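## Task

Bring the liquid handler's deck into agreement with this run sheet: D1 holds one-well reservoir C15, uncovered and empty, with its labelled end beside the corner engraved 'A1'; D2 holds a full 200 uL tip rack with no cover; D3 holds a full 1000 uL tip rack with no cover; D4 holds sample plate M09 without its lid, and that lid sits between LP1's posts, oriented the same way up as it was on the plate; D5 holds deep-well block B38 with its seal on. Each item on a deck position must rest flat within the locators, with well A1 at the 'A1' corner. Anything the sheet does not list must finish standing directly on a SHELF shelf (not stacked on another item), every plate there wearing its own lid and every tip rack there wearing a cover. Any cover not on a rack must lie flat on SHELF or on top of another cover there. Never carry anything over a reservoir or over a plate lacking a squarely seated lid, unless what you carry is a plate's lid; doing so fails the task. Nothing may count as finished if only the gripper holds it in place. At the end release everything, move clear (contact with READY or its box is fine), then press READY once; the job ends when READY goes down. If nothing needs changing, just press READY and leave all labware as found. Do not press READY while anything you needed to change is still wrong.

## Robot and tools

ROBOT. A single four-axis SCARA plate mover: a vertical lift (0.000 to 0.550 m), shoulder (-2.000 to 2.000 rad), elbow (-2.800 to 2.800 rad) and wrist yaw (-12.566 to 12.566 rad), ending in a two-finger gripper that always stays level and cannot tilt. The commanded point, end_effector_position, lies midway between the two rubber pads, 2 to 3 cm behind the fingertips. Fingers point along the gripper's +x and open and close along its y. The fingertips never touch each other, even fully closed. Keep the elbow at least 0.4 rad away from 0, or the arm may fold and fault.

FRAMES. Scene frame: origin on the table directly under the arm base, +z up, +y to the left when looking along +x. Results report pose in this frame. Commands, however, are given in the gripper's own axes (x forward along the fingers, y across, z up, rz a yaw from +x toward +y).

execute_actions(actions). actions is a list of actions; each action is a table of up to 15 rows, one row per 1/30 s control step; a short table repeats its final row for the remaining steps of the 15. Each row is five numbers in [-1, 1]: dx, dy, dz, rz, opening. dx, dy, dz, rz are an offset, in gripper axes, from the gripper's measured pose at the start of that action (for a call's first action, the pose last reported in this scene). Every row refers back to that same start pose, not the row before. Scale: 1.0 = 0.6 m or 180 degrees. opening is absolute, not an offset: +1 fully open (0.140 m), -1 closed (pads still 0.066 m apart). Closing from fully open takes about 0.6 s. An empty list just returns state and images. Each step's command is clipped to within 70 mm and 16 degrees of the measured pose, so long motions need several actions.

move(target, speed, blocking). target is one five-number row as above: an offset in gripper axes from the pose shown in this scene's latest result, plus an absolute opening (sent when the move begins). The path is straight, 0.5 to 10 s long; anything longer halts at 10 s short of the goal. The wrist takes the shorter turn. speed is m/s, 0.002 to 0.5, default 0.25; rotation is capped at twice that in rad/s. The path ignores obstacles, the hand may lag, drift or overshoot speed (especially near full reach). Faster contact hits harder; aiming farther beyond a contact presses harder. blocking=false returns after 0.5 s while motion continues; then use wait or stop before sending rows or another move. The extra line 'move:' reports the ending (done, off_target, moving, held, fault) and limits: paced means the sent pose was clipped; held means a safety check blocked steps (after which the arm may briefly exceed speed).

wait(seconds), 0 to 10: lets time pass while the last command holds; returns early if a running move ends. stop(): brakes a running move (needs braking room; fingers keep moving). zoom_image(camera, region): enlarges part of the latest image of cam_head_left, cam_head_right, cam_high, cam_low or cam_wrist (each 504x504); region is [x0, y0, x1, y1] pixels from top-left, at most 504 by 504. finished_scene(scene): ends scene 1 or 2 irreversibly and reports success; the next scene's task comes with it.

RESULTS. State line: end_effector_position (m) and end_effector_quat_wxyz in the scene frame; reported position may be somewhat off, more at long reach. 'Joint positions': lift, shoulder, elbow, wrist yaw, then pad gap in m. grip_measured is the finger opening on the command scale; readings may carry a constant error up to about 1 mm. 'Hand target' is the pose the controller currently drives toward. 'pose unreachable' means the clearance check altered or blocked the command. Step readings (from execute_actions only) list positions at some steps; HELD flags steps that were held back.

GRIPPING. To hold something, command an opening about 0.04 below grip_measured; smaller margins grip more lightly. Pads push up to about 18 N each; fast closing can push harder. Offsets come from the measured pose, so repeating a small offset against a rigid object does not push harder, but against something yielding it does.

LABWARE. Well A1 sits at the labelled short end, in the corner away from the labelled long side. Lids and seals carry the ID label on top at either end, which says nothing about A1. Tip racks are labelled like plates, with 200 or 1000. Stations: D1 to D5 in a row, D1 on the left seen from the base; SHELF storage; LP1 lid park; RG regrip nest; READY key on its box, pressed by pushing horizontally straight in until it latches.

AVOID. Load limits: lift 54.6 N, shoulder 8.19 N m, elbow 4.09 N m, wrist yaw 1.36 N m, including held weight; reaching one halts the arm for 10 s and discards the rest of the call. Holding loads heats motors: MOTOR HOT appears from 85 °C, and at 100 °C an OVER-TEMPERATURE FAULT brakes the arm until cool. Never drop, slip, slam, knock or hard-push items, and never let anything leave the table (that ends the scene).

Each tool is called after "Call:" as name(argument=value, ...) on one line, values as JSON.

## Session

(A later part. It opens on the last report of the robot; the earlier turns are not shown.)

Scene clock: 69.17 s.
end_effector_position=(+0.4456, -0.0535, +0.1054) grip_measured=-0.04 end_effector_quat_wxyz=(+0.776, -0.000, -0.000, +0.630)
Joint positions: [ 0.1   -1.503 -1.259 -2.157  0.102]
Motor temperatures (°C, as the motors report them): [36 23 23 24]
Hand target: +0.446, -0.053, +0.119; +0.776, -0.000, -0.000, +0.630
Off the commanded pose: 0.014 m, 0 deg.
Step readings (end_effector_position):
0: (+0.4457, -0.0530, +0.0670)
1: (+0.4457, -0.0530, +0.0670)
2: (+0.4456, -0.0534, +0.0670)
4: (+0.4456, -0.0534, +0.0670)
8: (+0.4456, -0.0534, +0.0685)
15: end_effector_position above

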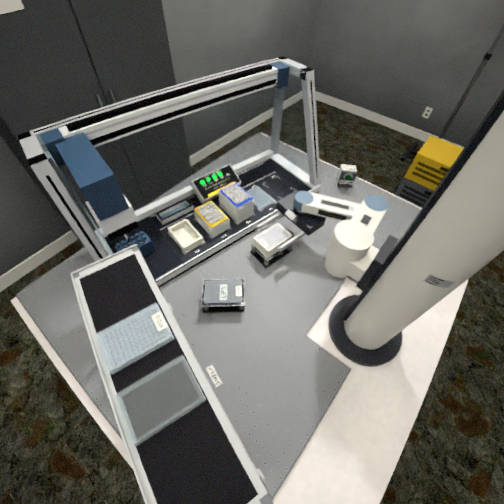

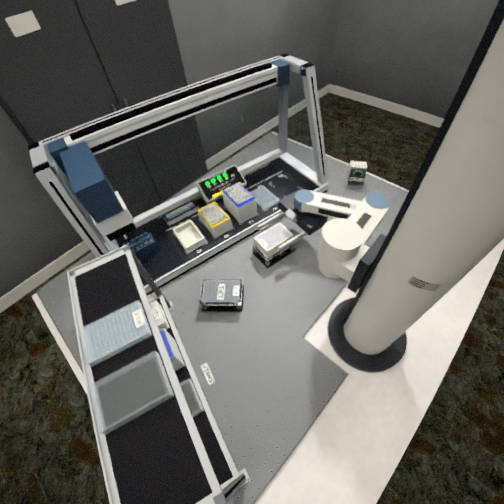

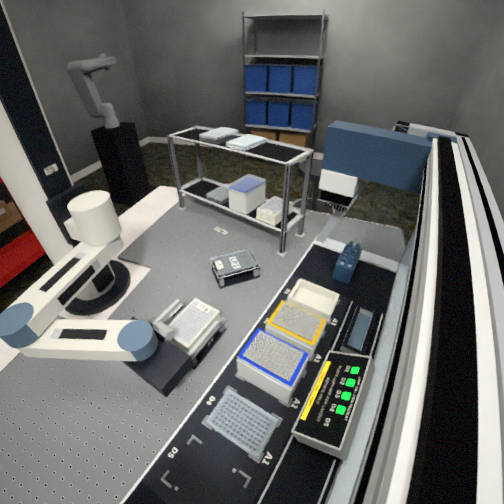

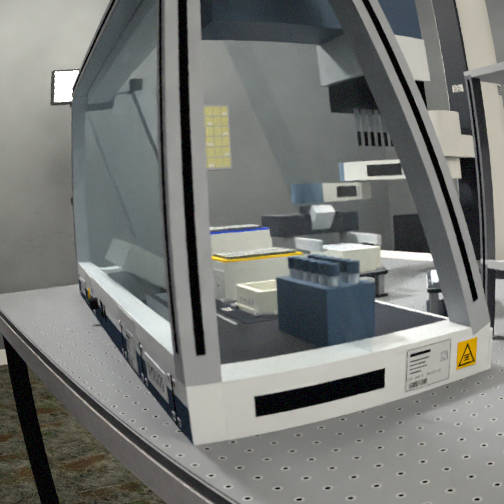

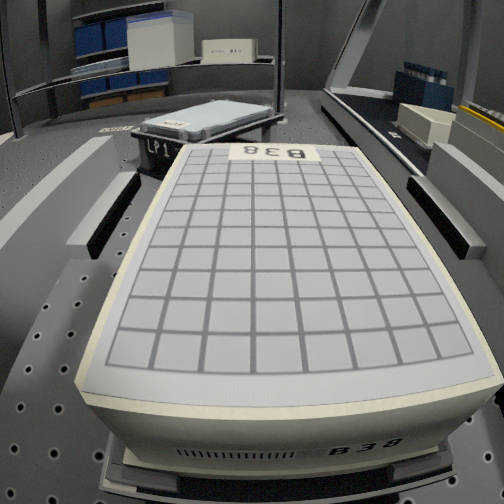

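Call:
execute_actions(actions=[[[0.0046,0.0073,0.0227,0.01,-0.04],[0.011,0.0183,0.0227,0.025,-0.04],[0.0187,0.0329,0.0227,0.045,-0.04],[0.027,0.0509,0.0227,0.07,-0.04],[0.0345,0.07,0.0227,0.097,-0.04],[0.0406,0.0893,0.0227,0.125,-0.04],[0.045,0.1079,0.0227,0.153,-0.04],[0.0478,0.1256,0.0227,0.181,-0.04],[0.049,0.1424,0.0227,0.209,-0.04],[0.0489,0.1581,0.0227,0.237,-0.04],[0.0474,0.1726,0.0227,0.265,-0.04],[0.0447,0.1857,0.0227,0.293,-0.04],[0.0409,0.1974,0.0227,0.321,-0.04],[0.0361,0.2075,0.0227,0.349,-0.04],[0.0305,0.2161,0.0227,0.377,-0.04]],[[0.0151,0.0295,0,0.085,-0.04],[0.0165,0.0384,0,0.113,-0.04],[0.0162,0.0468,0,0.141,-0.04],[0.0143,0.0544,0,0.169,-0.04],[0.0108,0.061,0,0.197,-0.04],[0.0058,0.0666,0,0.225,-0.04],[-0.0005,0.071,0,0.253,-0.04],[-0.0081,0.0742,0,0.281,-0.04],[-0.0168,0.0759,0,0.309,-0.04],[-0.0265,0.0762,0,0.337,-0.04],[-0.0372,0.0749,0,0.365,-0.04],[-0.0485,0.0719,0,0.393,-0.04],[-0.0605,0.0673,0,0.421,-0.04],[-0.0729,0.0608,0,0.449,-0.04],[-0.0856,0.0526,0,0.477,-0.04]]])

Scene clock: 72.07 s.
end_effector_position=(+0.3330, -0.0573, +0.1191) grip_measured=-0.04 end_effector_quat_wxyz=(-0.153, -0.000, -0.000, +0.988)
Joint positions: [ 0.114 -0.917 -1.183 -0.735  0.102]
Motor temperatures (°C, as the motors report them): [36 23 23 24]
Hand target: +0.352, -0.063, +0.119; -0.247, -0.000, -0.000, +0.969
Off the commanded pose: 0.022 m, 21 deg; orientation clipped at the last step of the last action.
Step readings (end_effector_position; steps 1 to 15: 1st action; 16 to 30: 2nd action):
0: (+0.4456, -0.0535, +0.1192)
1: (+0.4453, -0.0532, +0.1192)
2: (+0.4422, -0.0505, +0.1191)
4: (+0.4312, -0.0414, +0.1191)
8: (+0.3977, -0.0210, +0.1191)
15: (+0.3404, -0.0087, +0.1191)
16: (+0.3340, -0.0097, +0.1191)
17: (+0.3292, -0.0120, +0.1191)
19: (+0.3218, -0.0177, +0.1191)
23: (+0.3132, -0.0322, +0.1191)
30: end_effector_position above

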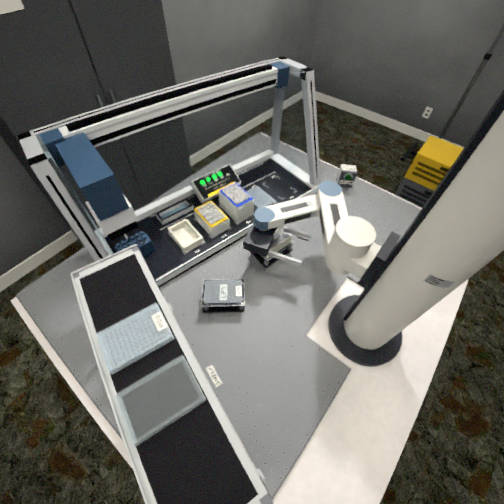

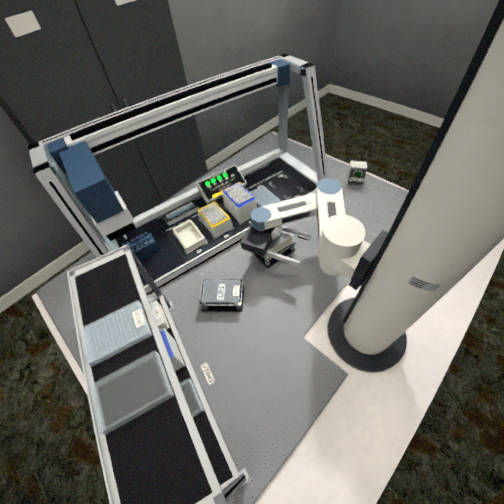

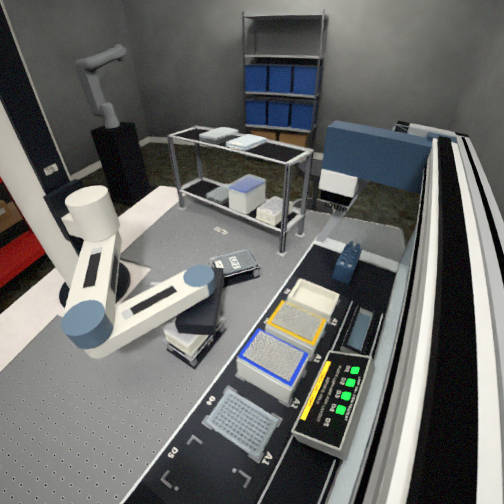

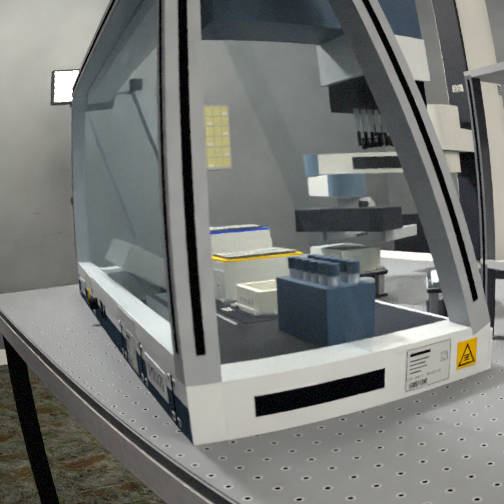

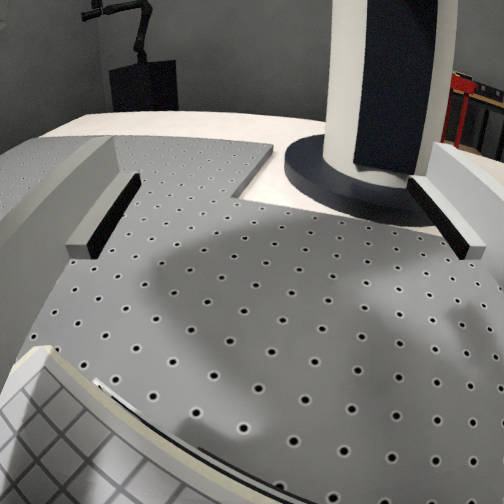

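Call:
execute_actions(actions=[[[-0.0333,0.02,0,0.0723,-0.04],[-0.0424,0.0221,0,0.0888,-0.04],[-0.0545,0.025,0,0.1106,-0.04],[-0.0681,0.0281,0,0.1352,-0.04],[-0.0817,0.0313,0,0.1599,-0.04],[-0.0953,0.0345,0,0.1845,-0.04],[-0.1089,0.0377,0,0.2091,-0.04],[-0.1225,0.0408,0,0.2337,-0.04],[-0.1361,0.044,0,0.2583,-0.04],[-0.1497,0.0472,0,0.2829,-0.04],[-0.1618,0.05,0,0.3048,-0.04],[-0.1708,0.0521,0,0.3212,-0.04],[-0.1761,0.0534,0,0.3308,-0.04],[-0.1784,0.0539,0,0.3349,-0.04],[-0.1784,0.0539,0,0.3349,-0.04]]])

Scene clock: 72.97 s.
end_effector_position=(+0.4415, -0.0527, +0.1191) grip_measured=-0.04 end_effector_quat_wxyz=(+0.623, +0.000, +0.000, -0.783)
Joint positions: [ 0.114 -0.559 -1.267  0.028  0.102]
Motor temperatures (°C, as the motors report them): [36 23 23 24]
Hand target: +0.444, -0.055, +0.119; +0.628, +0.000, +0.000, -0.778
Off the commanded pose: 0.005 m, 1 deg.
Step readings (end_effector_position):
0: (+0.3522, -0.0633, +0.1191)
1: (+0.3523, -0.0633, +0.1191)
2: (+0.3534, -0.0632, +0.1191)
4: (+0.3596, -0.0622, +0.1191)
8: (+0.3853, -0.0583, +0.1191)
15: end_effector_position above

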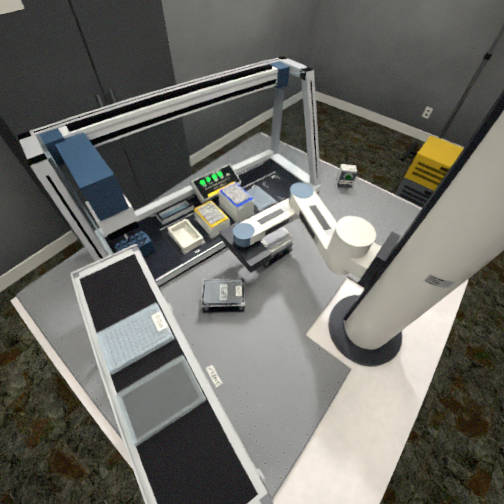

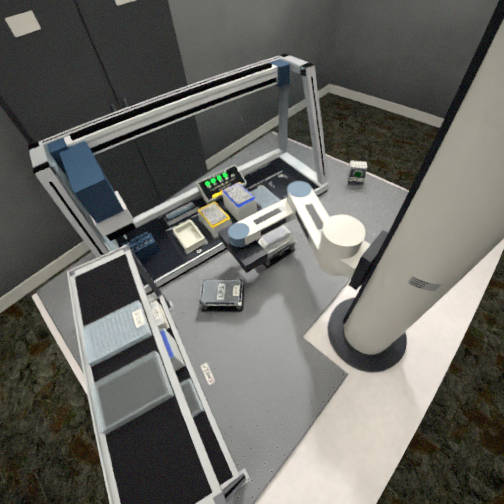

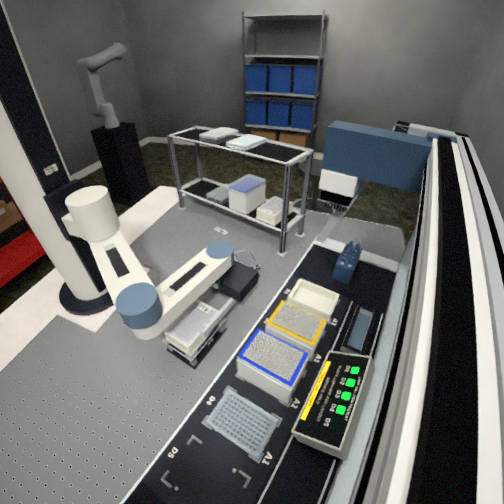

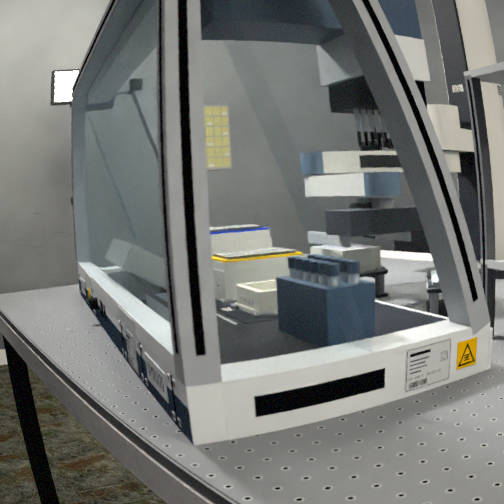

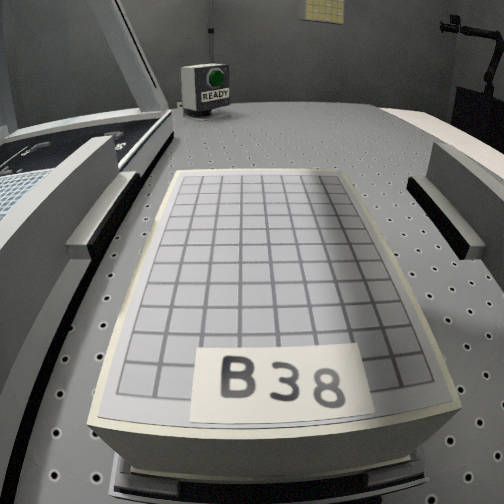

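Call:
execute_actions(actions=[[[0.003,0.0063,-0.003,0.0048,-0.04],[0.003,0.0063,-0.009,0.0048,-0.04],[0.003,0.0063,-0.017,0.0048,-0.04],[0.003,0.0063,-0.026,0.0048,-0.04],[0.003,0.0063,-0.035,0.0048,-0.04],[0.003,0.0063,-0.044,0.0048,-0.04],[0.003,0.0063,-0.052,0.0048,-0.04],[0.003,0.0063,-0.058,0.0048,-0.04],[0.003,0.0063,-0.0618,0.0048,-0.04]]])

Call:
zoom_image(camera="cam_wrist", region=[40, 390, 160, 480])

Call:
zoom_image(camera="cam_wrist", region=[384, 390, 504, 480])

Scene clock: 73.87 s.
end_effector_position=(+0.4448, -0.0553, +0.0819) grip_measured=-0.04 end_effector_quat_wxyz=(+0.628, +0.000, +0.000, -0.778)
Joint positions: [ 0.077 -0.566 -1.27   0.053  0.102]
Motor temperatures (°C, as the motors report them): [36 23 23 24]
Hand target: +0.445, -0.055, +0.082; +0.628, +0.000, +0.000, -0.778
Off the commanded pose: 0.000 m, 0 deg.
Step readings (end_effector_position):
0: (+0.4443, -0.0552, +0.1191)
1: (+0.4444, -0.0552, +0.1190)
2: (+0.4447, -0.0553, +0.1176)
4: (+0.4447, -0.0553, +0.1114)
8: (+0.4448, -0.0553, +0.0929)
15: end_effector_position above

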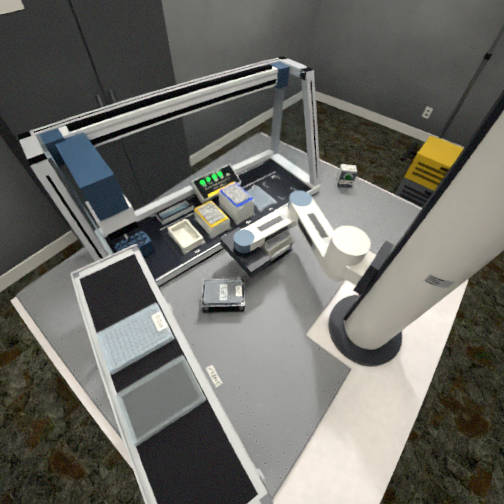

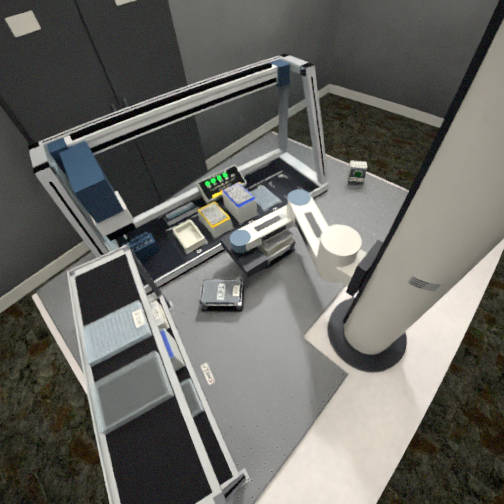

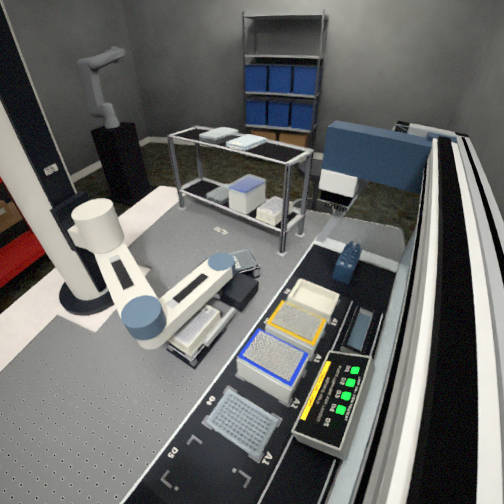

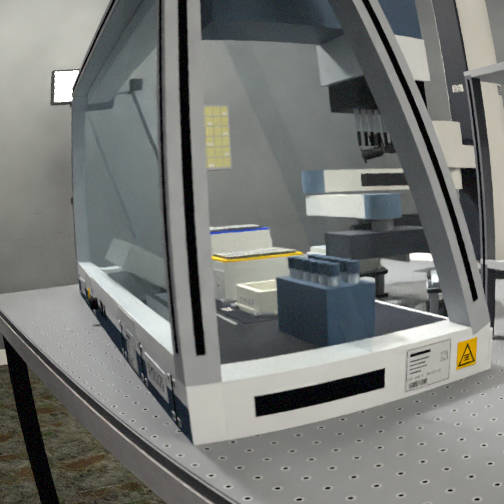

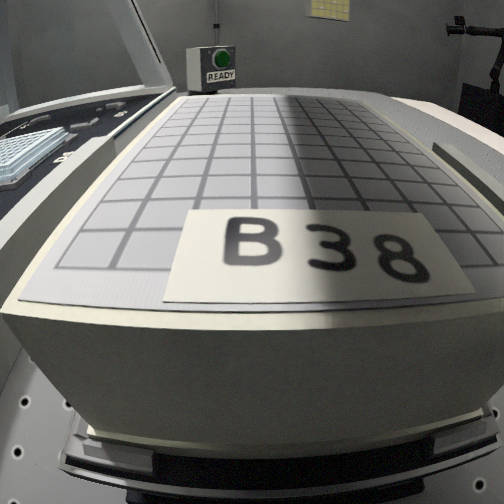

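Region (40, 390, 160, 480) of cam_wrist's 504x504 image, scaled by 4.200, with more detail than that image has; it fills the top 378 rows of this view, and the rest is white.

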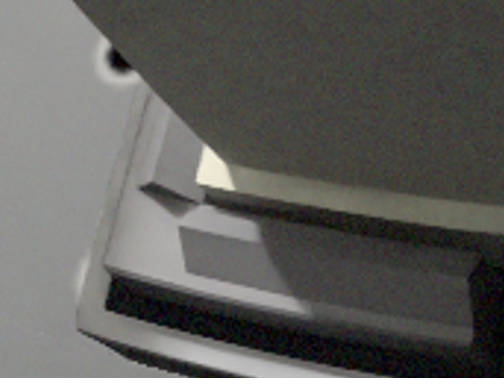

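Region (384, 390, 504, 480) of cam_wrist's 504x504 image, scaled by 4.200, with more detail than that image has; it fills the top 378 rows of this view, and the rest is white.

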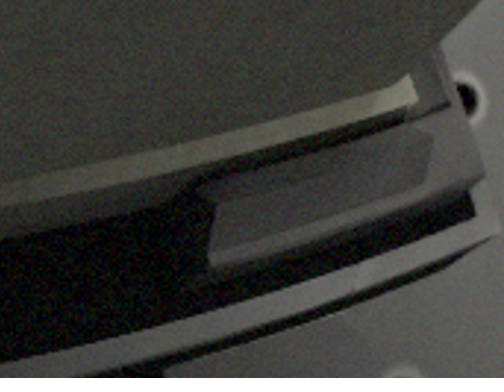

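Call:
execute_actions(actions=[[[0.0008,0.0005,-0.003,0.0016,-0.04],[0.0008,0.0005,-0.008,0.0016,-0.04],[0.0008,0.0005,-0.013,0.0016,-0.1],[0.0008,0.0005,-0.018,0.0016,-0.16],[0.0008,0.0005,-0.022,0.0016,-0.22],[0.0008,0.0005,-0.024,0.0016,-0.28],[0.0008,0.0005,-0.0248,0.0016,-0.33],[0.0008,0.0005,-0.0248,0.0016,-0.37],[0.0008,0.0005,-0.0248,0.0016,-0.4],[0.0008,0.0005,-0.0248,0.0016,-0.42],[0.0008,0.0005,-0.0248,0.0016,-0.435],[0.0008,0.0005,-0.0248,0.0016,-0.445],[0.0008,0.0005,-0.0248,0.0016,-0.455],[0.0008,0.0005,-0.0248,0.0016,-0.465],[0.0008,0.0005,-0.0248,0.0016,-0.475]],[[0,0,0,0,-0.485],[0,0,0,0,-0.495],[0,0,0,0,-0.505],[0,0,0,0,-0.505],[0,0,0,0,-0.505],[0,0,0.002,0,-0.505],[0,0,0.005,0,-0.505],[0,0,0.009,0,-0.505],[0,0,0.014,0,-0.505],[0,0,0.019,0,-0.505],[0,0,0.024,0,-0.505],[0,0,0.028,0,-0.505],[0.003,0,0.031,0,-0.505],[0.009,0.002,0.032,0.005,-0.505],[0.018,0.005,0.032,0.012,-0.505]]])

Scene clock: 75.83 s.
end_effector_position=(+0.4445, -0.0588, +0.0861) grip_measured=-0.46 end_effector_quat_wxyz=(+0.632, +0.000, +0.000, -0.775)
Joint positions: [ 0.081 -0.579 -1.259  0.064  0.086]
Motor temperatures (°C, as the motors report them): [36 23 23 24]
Hand target: +0.445, -0.066, +0.086; +0.644, +0.000, +0.000, -0.765
Off the commanded pose: 0.008 m, 2 deg.
Step readings (end_effector_position; steps 1 to 15: 1st action; 16 to 30: 2nd action):
0: (+0.4448, -0.0553, +0.0819)
1: (+0.4448, -0.0553, +0.0819)
2: (+0.4449, -0.0557, +0.0805)
4: (+0.4449, -0.0558, +0.0753)
8: (+0.4449, -0.0558, +0.0669)
15: (+0.4449, -0.0558, +0.0670)
16: (+0.4449, -0.0558, +0.0670)
17: (+0.4449, -0.0558, +0.0670)
19: (+0.4449, -0.0558, +0.0670)
23: (+0.4449, -0.0558, +0.0697)
30: end_effector_position above

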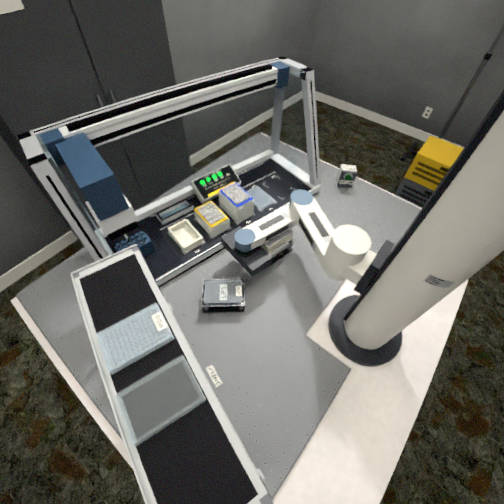

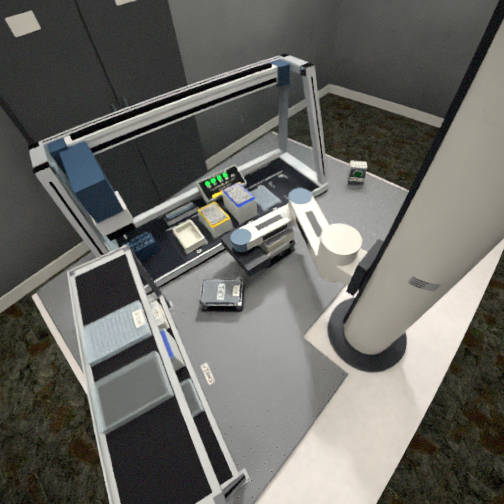

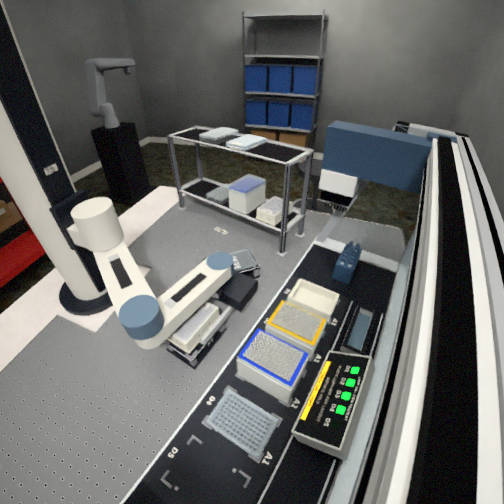

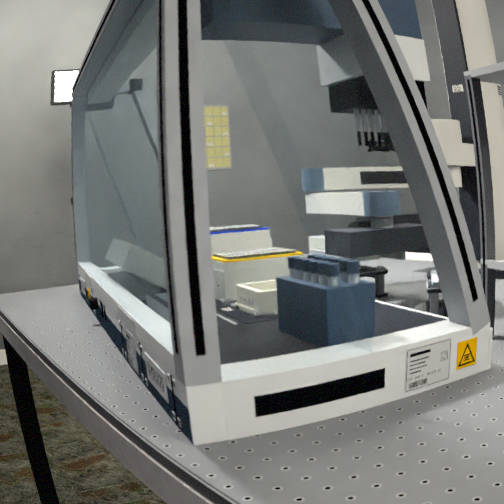

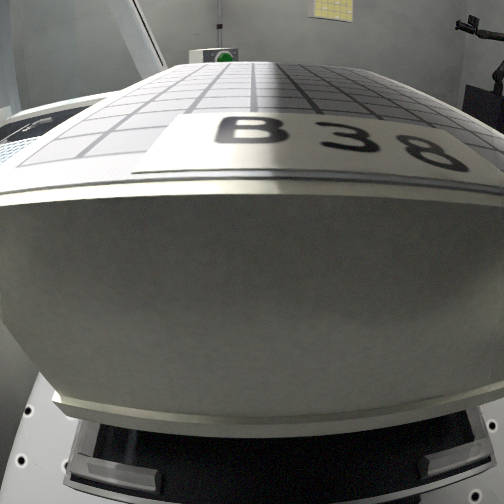

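Call:
execute_actions(actions=[[[0.0148,0.0044,0,0.0141,-0.505],[0.0203,0.0064,0,0.0209,-0.505],[0.0281,0.0093,0,0.0306,-0.505],[0.0378,0.0129,0,0.0428,-0.505],[0.0487,0.017,0,0.0564,-0.505],[0.06,0.0212,0,0.0705,-0.505],[0.0713,0.0254,0,0.0846,-0.505],[0.0826,0.0296,0,0.0987,-0.505],[0.0938,0.0338,0,0.1129,-0.505],[0.1051,0.038,0,0.127,-0.505],[0.1164,0.0422,0,0.1411,-0.505],[0.1277,0.0464,0,0.1552,-0.505],[0.139,0.0506,0,0.1693,-0.505],[0.1503,0.0549,0,0.1834,-0.505],[0.1616,0.0591,0,0.1975,-0.505]],[[0.0533,-0.0059,0,0.0628,-0.505],[0.0653,-0.0073,0,0.0769,-0.505],[0.0772,-0.0086,0,0.091,-0.505],[0.0892,-0.01,0,0.1051,-0.505],[0.1012,-0.0113,0,0.1192,-0.505],[0.1132,-0.0126,0,0.1333,-0.505],[0.1251,-0.014,0,0.1474,-0.505],[0.1371,-0.0153,0,0.1615,-0.505],[0.1491,-0.0166,0,0.1756,-0.505],[0.1611,-0.018,0,0.1897,-0.505],[0.173,-0.0193,0,0.2038,-0.505],[0.185,-0.0207,0,0.218,-0.505],[0.197,-0.022,0,0.2321,-0.505],[0.209,-0.0233,0,0.2462,-0.505],[0.221,-0.0247,0,0.2603,-0.505]]])

Scene clock: 78.53 s.
end_effector_position=(+0.4591, -0.2259, +0.0861) grip_measured=-0.46 end_effector_quat_wxyz=(+0.920, +0.000, +0.000, -0.391)
Joint positions: [ 0.081 -1.558 -0.882  1.637  0.086]
Motor temperatures (°C, as the motors report them): [36 23 23 24]
Hand target: +0.459, -0.263, +0.086; +0.937, +0.000, +0.000, -0.349
Off the commanded pose: 0.042 m, 17 deg; orientation clipped at the last step of the last action.
Step readings (end_effector_position; steps 1 to 15: 1st action; 16 to 30: 2nd action):
0: (+0.4454, -0.0666, +0.0862)
1: (+0.4454, -0.0667, +0.0862)
2: (+0.4454, -0.0679, +0.0861)
4: (+0.4462, -0.0736, +0.0861)
8: (+0.4486, -0.0929, +0.0861)
15: (+0.4533, -0.1342, +0.0861)
16: (+0.4539, -0.1403, +0.0861)
17: (+0.4541, -0.1463, +0.0861)
19: (+0.4545, -0.1583, +0.0861)
23: (+0.4562, -0.1834, +0.0861)
30: end_effector_position above

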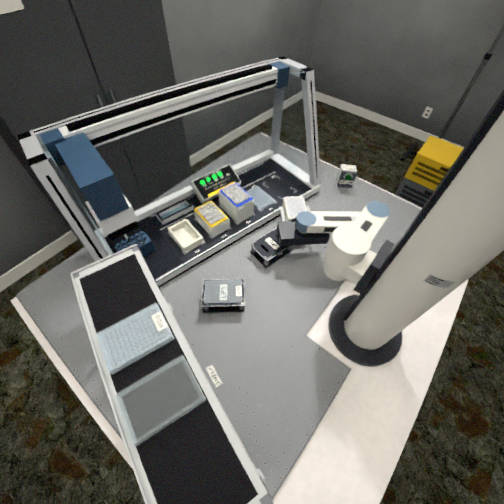

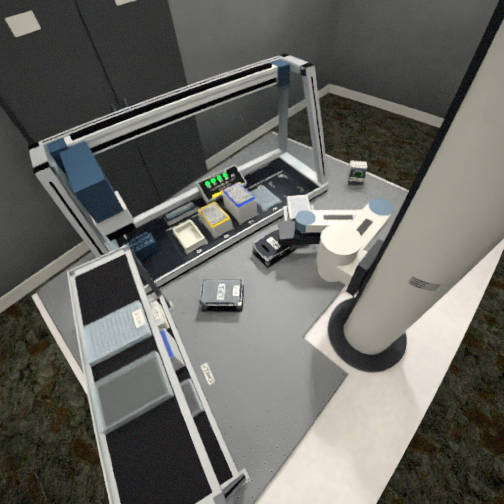

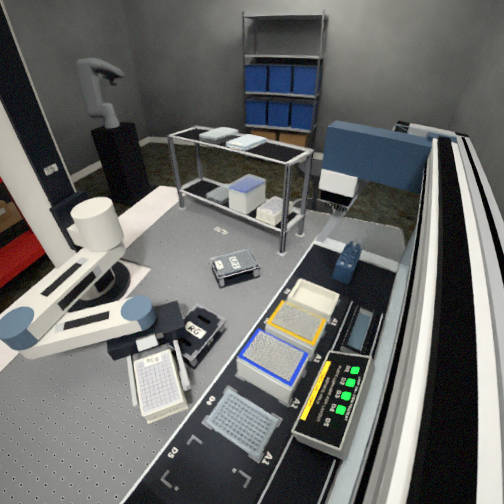

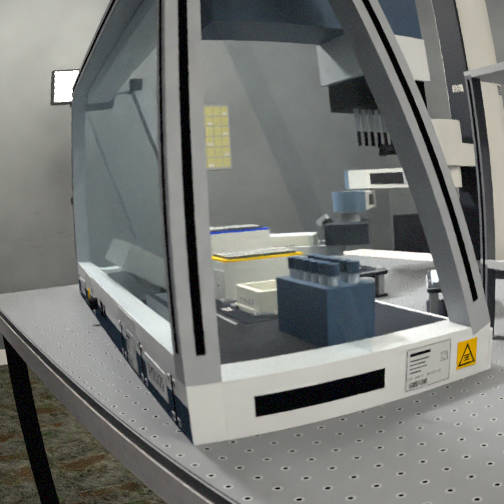

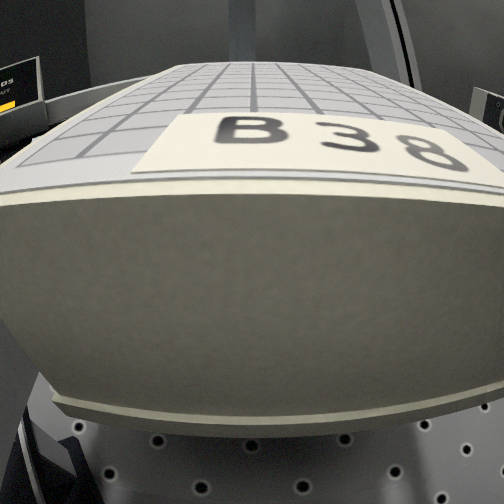

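Call:
execute_actions(actions=[[[0.0478,-0.0434,0,0.0334,-0.505],[0.0536,-0.0439,0,0.0413,-0.505],[0.0628,-0.0447,0,0.054,-0.505],[0.0742,-0.0456,0,0.0699,-0.505],[0.0869,-0.0467,0,0.0874,-0.505],[0.0995,-0.0478,0,0.1049,-0.505],[0.1121,-0.0489,0,0.1224,-0.505],[0.1248,-0.05,0,0.1399,-0.505],[0.1374,-0.051,0,0.1574,-0.505],[0.1489,-0.052,0,0.1733,-0.505],[0.1592,-0.0529,0,0.1876,-0.505],[0.1692,-0.0462,0,0.1876,-0.505],[0.18,-0.039,0,0.1876,-0.505],[0.1916,-0.0312,0,0.1876,-0.505],[0.2033,-0.0234,0,0.1876,-0.505]]])

Scene clock: 80.00 s.
end_effector_position=(+0.5020, -0.3230, +0.0860) grip_measured=-0.46 end_effector_quat_wxyz=(+0.990, +0.000, +0.000, -0.138)
Joint positions: [ 0.081 -1.741 -1.436  2.9    0.086]
Motor temperatures (°C, as the motors report them): [36 23 23 24]
Hand target: +0.529, -0.319, +0.086; +0.994, +0.000, +0.000, -0.111
Off the commanded pose: 0.032 m, 4 deg.
Step readings (end_effector_position):
0: (+0.4586, -0.2633, +0.0860)
1: (+0.4588, -0.2632, +0.0860)
2: (+0.4603, -0.2640, +0.0860)
4: (+0.4641, -0.2689, +0.0860)
8: (+0.4762, -0.2869, +0.0860)
15: end_effector_position above

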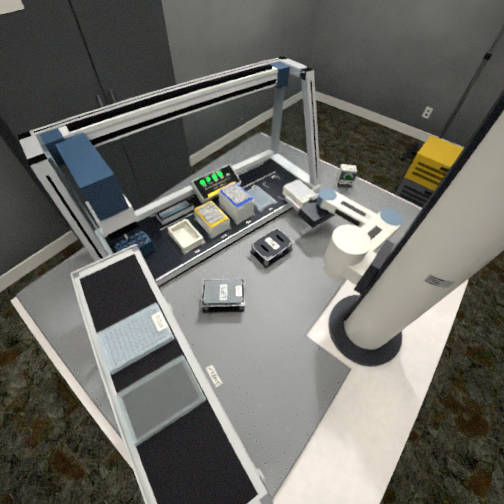

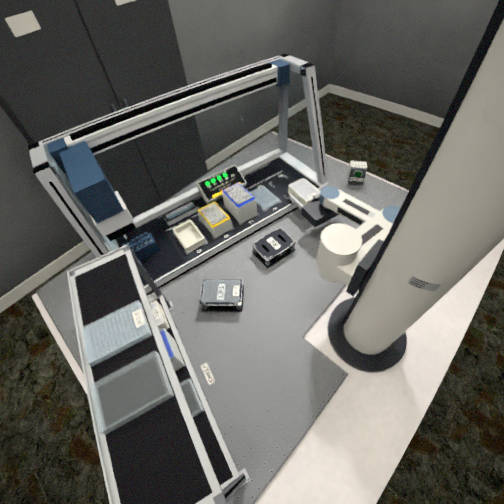

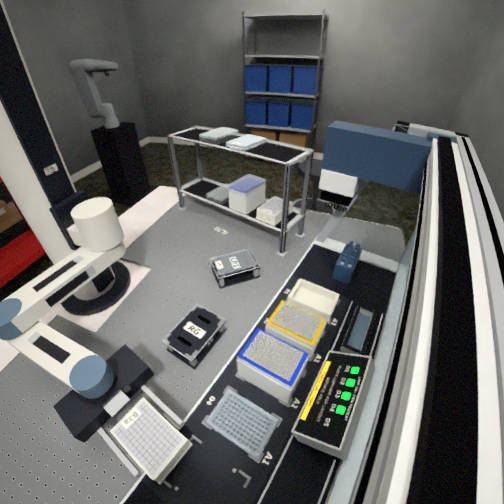

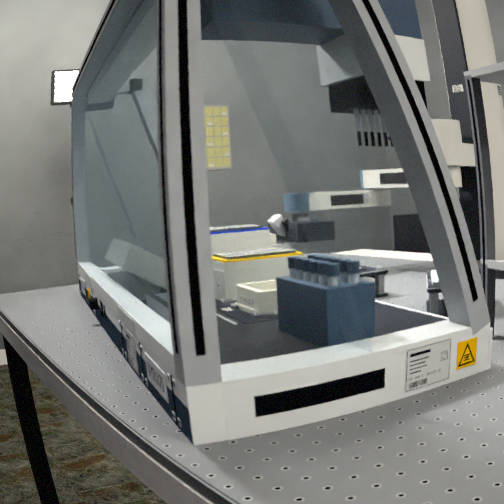

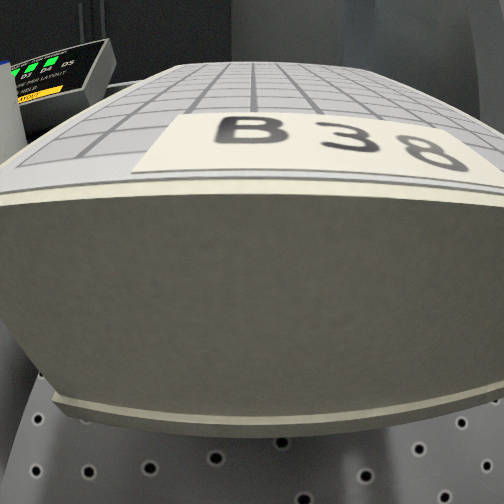

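Call:
execute_actions(actions=[[[0.047,0.018,0,0.019,-0.505],[0.058,0.0175,-0.001,0.0202,-0.505],[0.073,0.017,-0.002,0.0202,-0.505],[0.09,0.0175,-0.003,0.0202,-0.505],[0.107,0.018,-0.004,0.0202,-0.505],[0.124,0.0187,-0.005,0.0202,-0.505],[0.141,0.0196,-0.006,0.0202,-0.505],[0.157,0.0205,-0.007,0.0202,-0.505],[0.172,0.0215,-0.008,0.0202,-0.505],[0.185,0.0223,-0.0083,0.0202,-0.505],[0.194,0.0229,-0.0083,0.0202,-0.505],[0.1977,0.0231,-0.0083,0.0202,-0.505]]])

Scene clock: 80.87 s.
end_effector_position=(+0.6150, -0.3390, +0.0810) grip_measured=-0.46 end_effector_quat_wxyz=(+0.994, +0.000, +0.000, -0.108)
Joint positions: [ 0.076 -1.332 -1.964  3.08   0.086]
Motor temperatures (°C, as the motors report them): [36 23 23 24]
Hand target: +0.619, -0.341, +0.081; +0.994, +0.000, +0.000, -0.108
Off the commanded pose: 0.006 m, 0 deg.
Step readings (end_effector_position):
0: (+0.5292, -0.3192, +0.0860)
1: (+0.5293, -0.3193, +0.0860)
2: (+0.5309, -0.3201, +0.0860)
4: (+0.5394, -0.3232, +0.0855)
8: (+0.5675, -0.3288, +0.0834)
15: end_effector_position above

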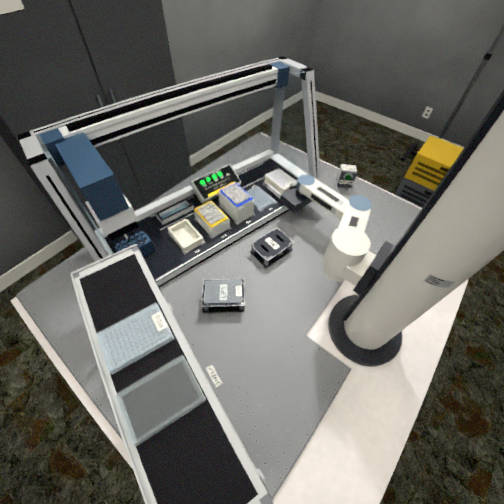

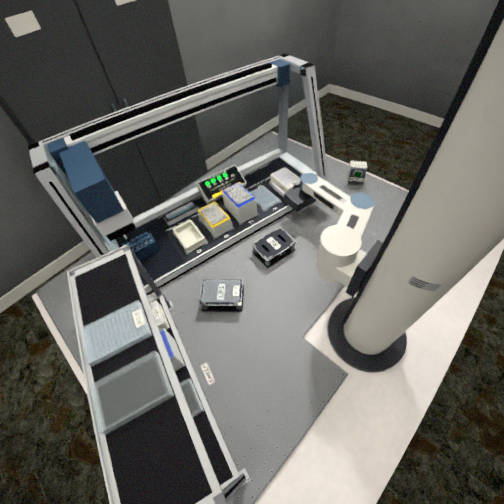

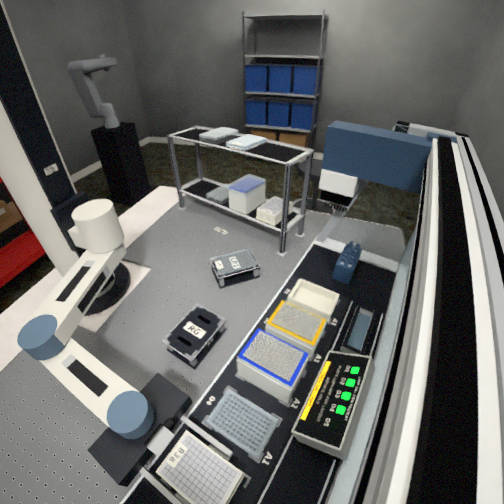

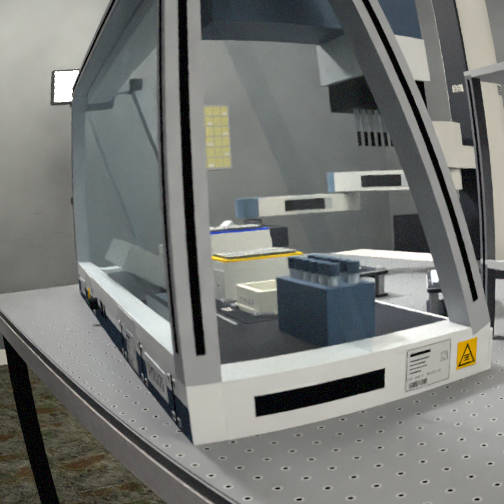

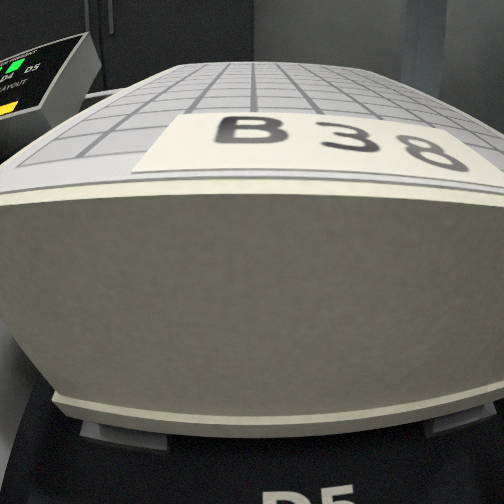

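Call:
wait(seconds=0.15)

Call:
zoom_image(camera="cam_wrist", region=[40, 390, 160, 480])

Call:
zoom_image(camera="cam_wrist", region=[384, 390, 504, 480])

Scene clock: 81.23 s.
end_effector_position=(+0.6192, -0.3414, +0.0810) grip_measured=-0.46 end_effector_quat_wxyz=(+0.994, +0.000, +0.000, -0.108)
Joint positions: [ 0.076 -1.315 -1.997  3.096  0.086]
Motor temperatures (°C, as the motors report them): [36 23 23 24]
Hand target: +0.619, -0.341, +0.081; +0.994, +0.000, +0.000, -0.108
Off the commanded pose: 0.001 m, 0 deg.
wait: 0.17 s; at rest by 0.03 s

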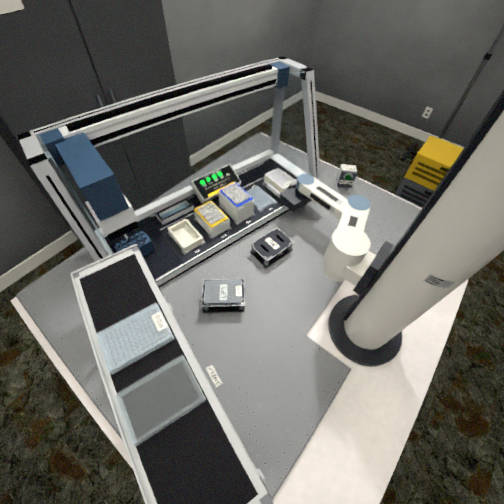

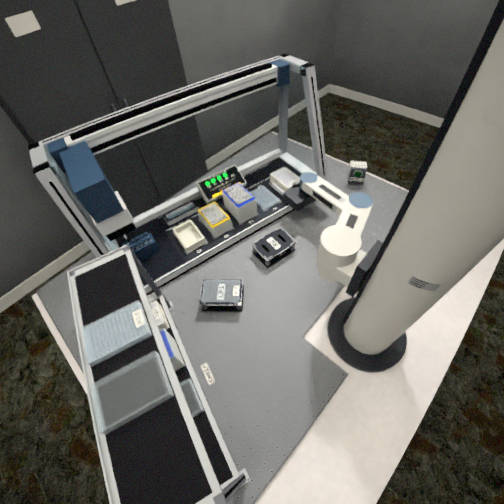

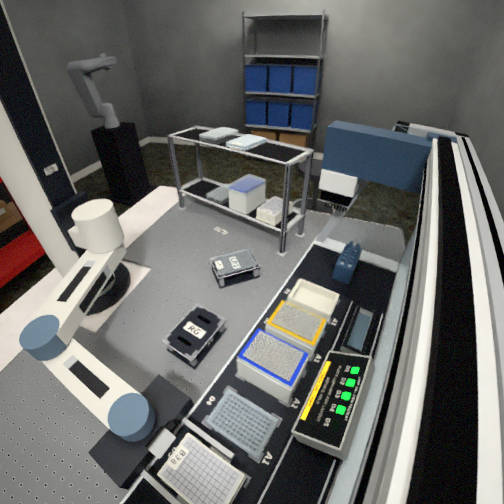

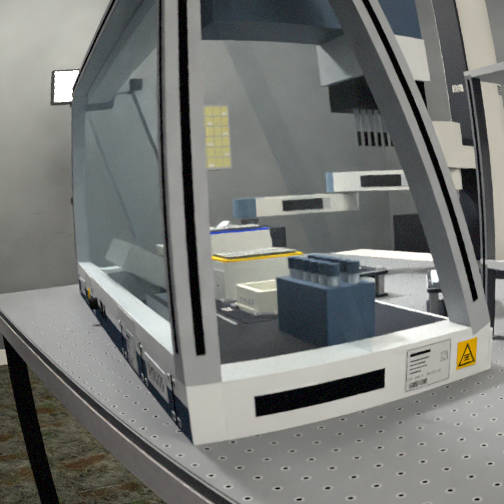

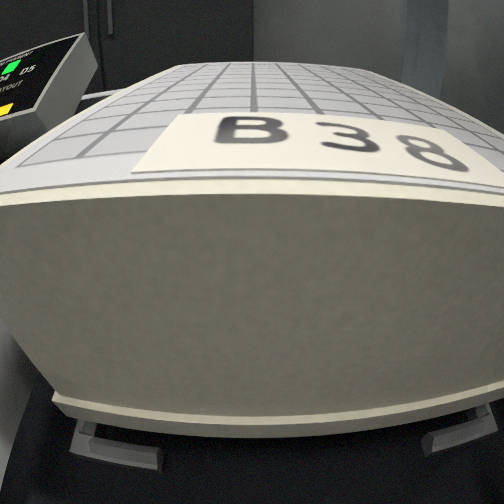

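Region (40, 390, 160, 480) of cam_wrist's 504x504 image, scaled by 4.200, with more detail than that image has; it fills the top 378 rows of this view, and the rest is white.

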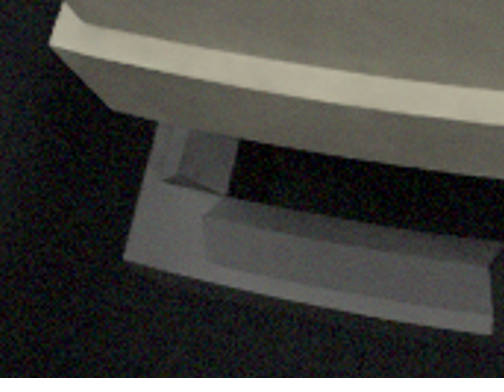

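Region (384, 390, 504, 480) of cam_wrist's 504x504 image, scaled by 4.200, with more detail than that image has; it fills the top 378 rows of this view, and the rest is white.

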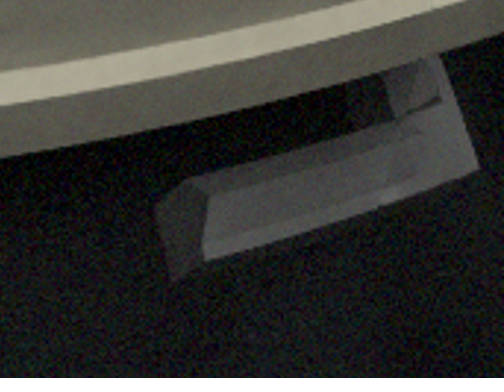

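Call:
execute_actions(actions=[[[0.0024,-0.0009,-0.001,0.0013,-0.505],[0.0024,-0.0009,-0.0035,0.0013,-0.505],[0.0024,-0.0009,-0.0065,0.0013,-0.505],[0.0024,-0.0009,-0.0095,0.0013,-0.505],[0.0024,-0.0009,-0.0125,0.0013,-0.505],[0.0024,-0.0009,-0.015,0.0013,-0.505],[0.0024,-0.0009,-0.0175,0.0013,-0.505],[0.0024,-0.0009,-0.0195,0.0013,-0.505],[0.0024,-0.0009,-0.0215,0.0013,-0.505],[0.0024,-0.0009,-0.023,0.0013,-0.505],[0.0024,-0.0009,-0.0245,0.0013,-0.505],[0.0024,-0.0009,-0.0257,0.0013,-0.505],[0.0024,-0.0009,-0.0267,0.0013,-0.505],[0.0024,-0.0009,-0.0272,0.0013,-0.505]]])

Scene clock: 82.40 s.
end_effector_position=(+0.6205, -0.3423, +0.0646) grip_measured=-0.46 end_effector_quat_wxyz=(+0.994, +0.000, +0.000, -0.106)
Joint positions: [ 0.06  -1.309 -2.01   3.107  0.086]
Motor temperatures (°C, as the motors report them): [36 23 23 24]
Hand target: +0.621, -0.342, +0.065; +0.994, +0.000, +0.000, -0.106
Off the commanded pose: 0.000 m, 0 deg.
Step readings (end_effector_position):
0: (+0.6192, -0.3414, +0.0810)
1: (+0.6193, -0.3415, +0.0810)
2: (+0.6202, -0.3422, +0.0804)
4: (+0.6205, -0.3423, +0.0773)
8: (+0.6205, -0.3423, +0.0706)
15: end_effector_position above

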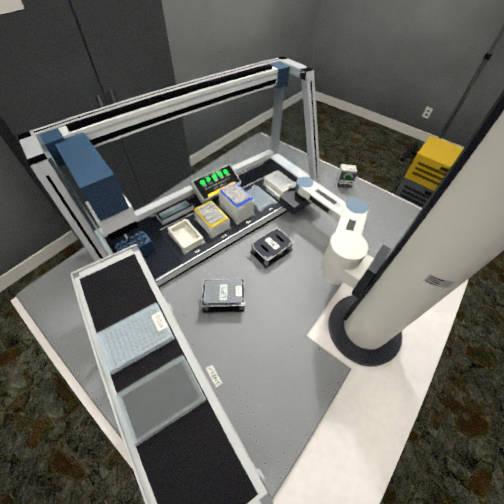

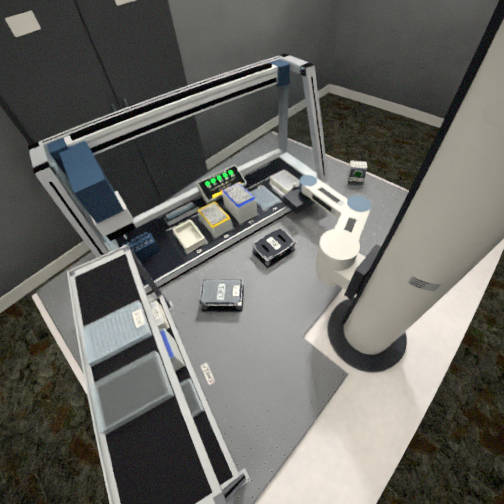

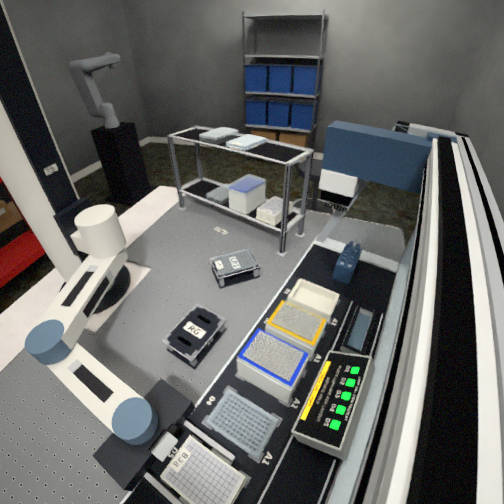

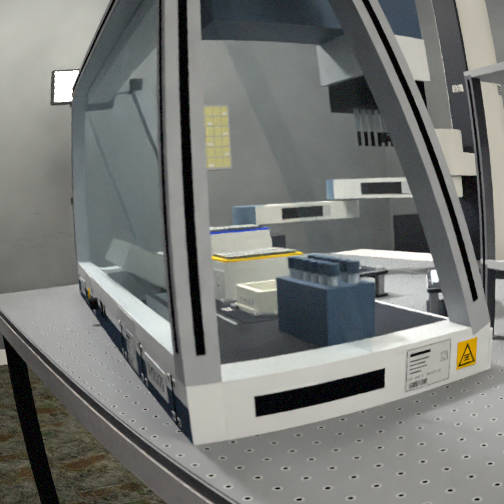

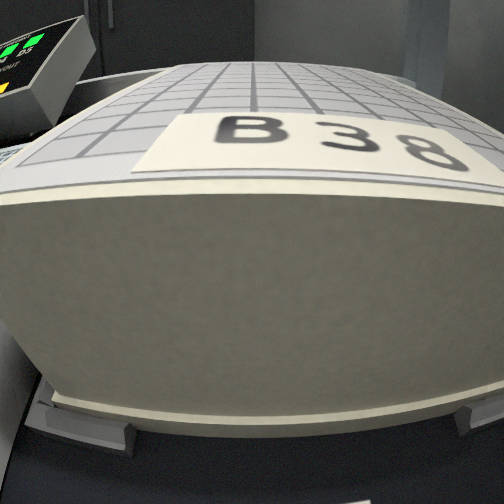

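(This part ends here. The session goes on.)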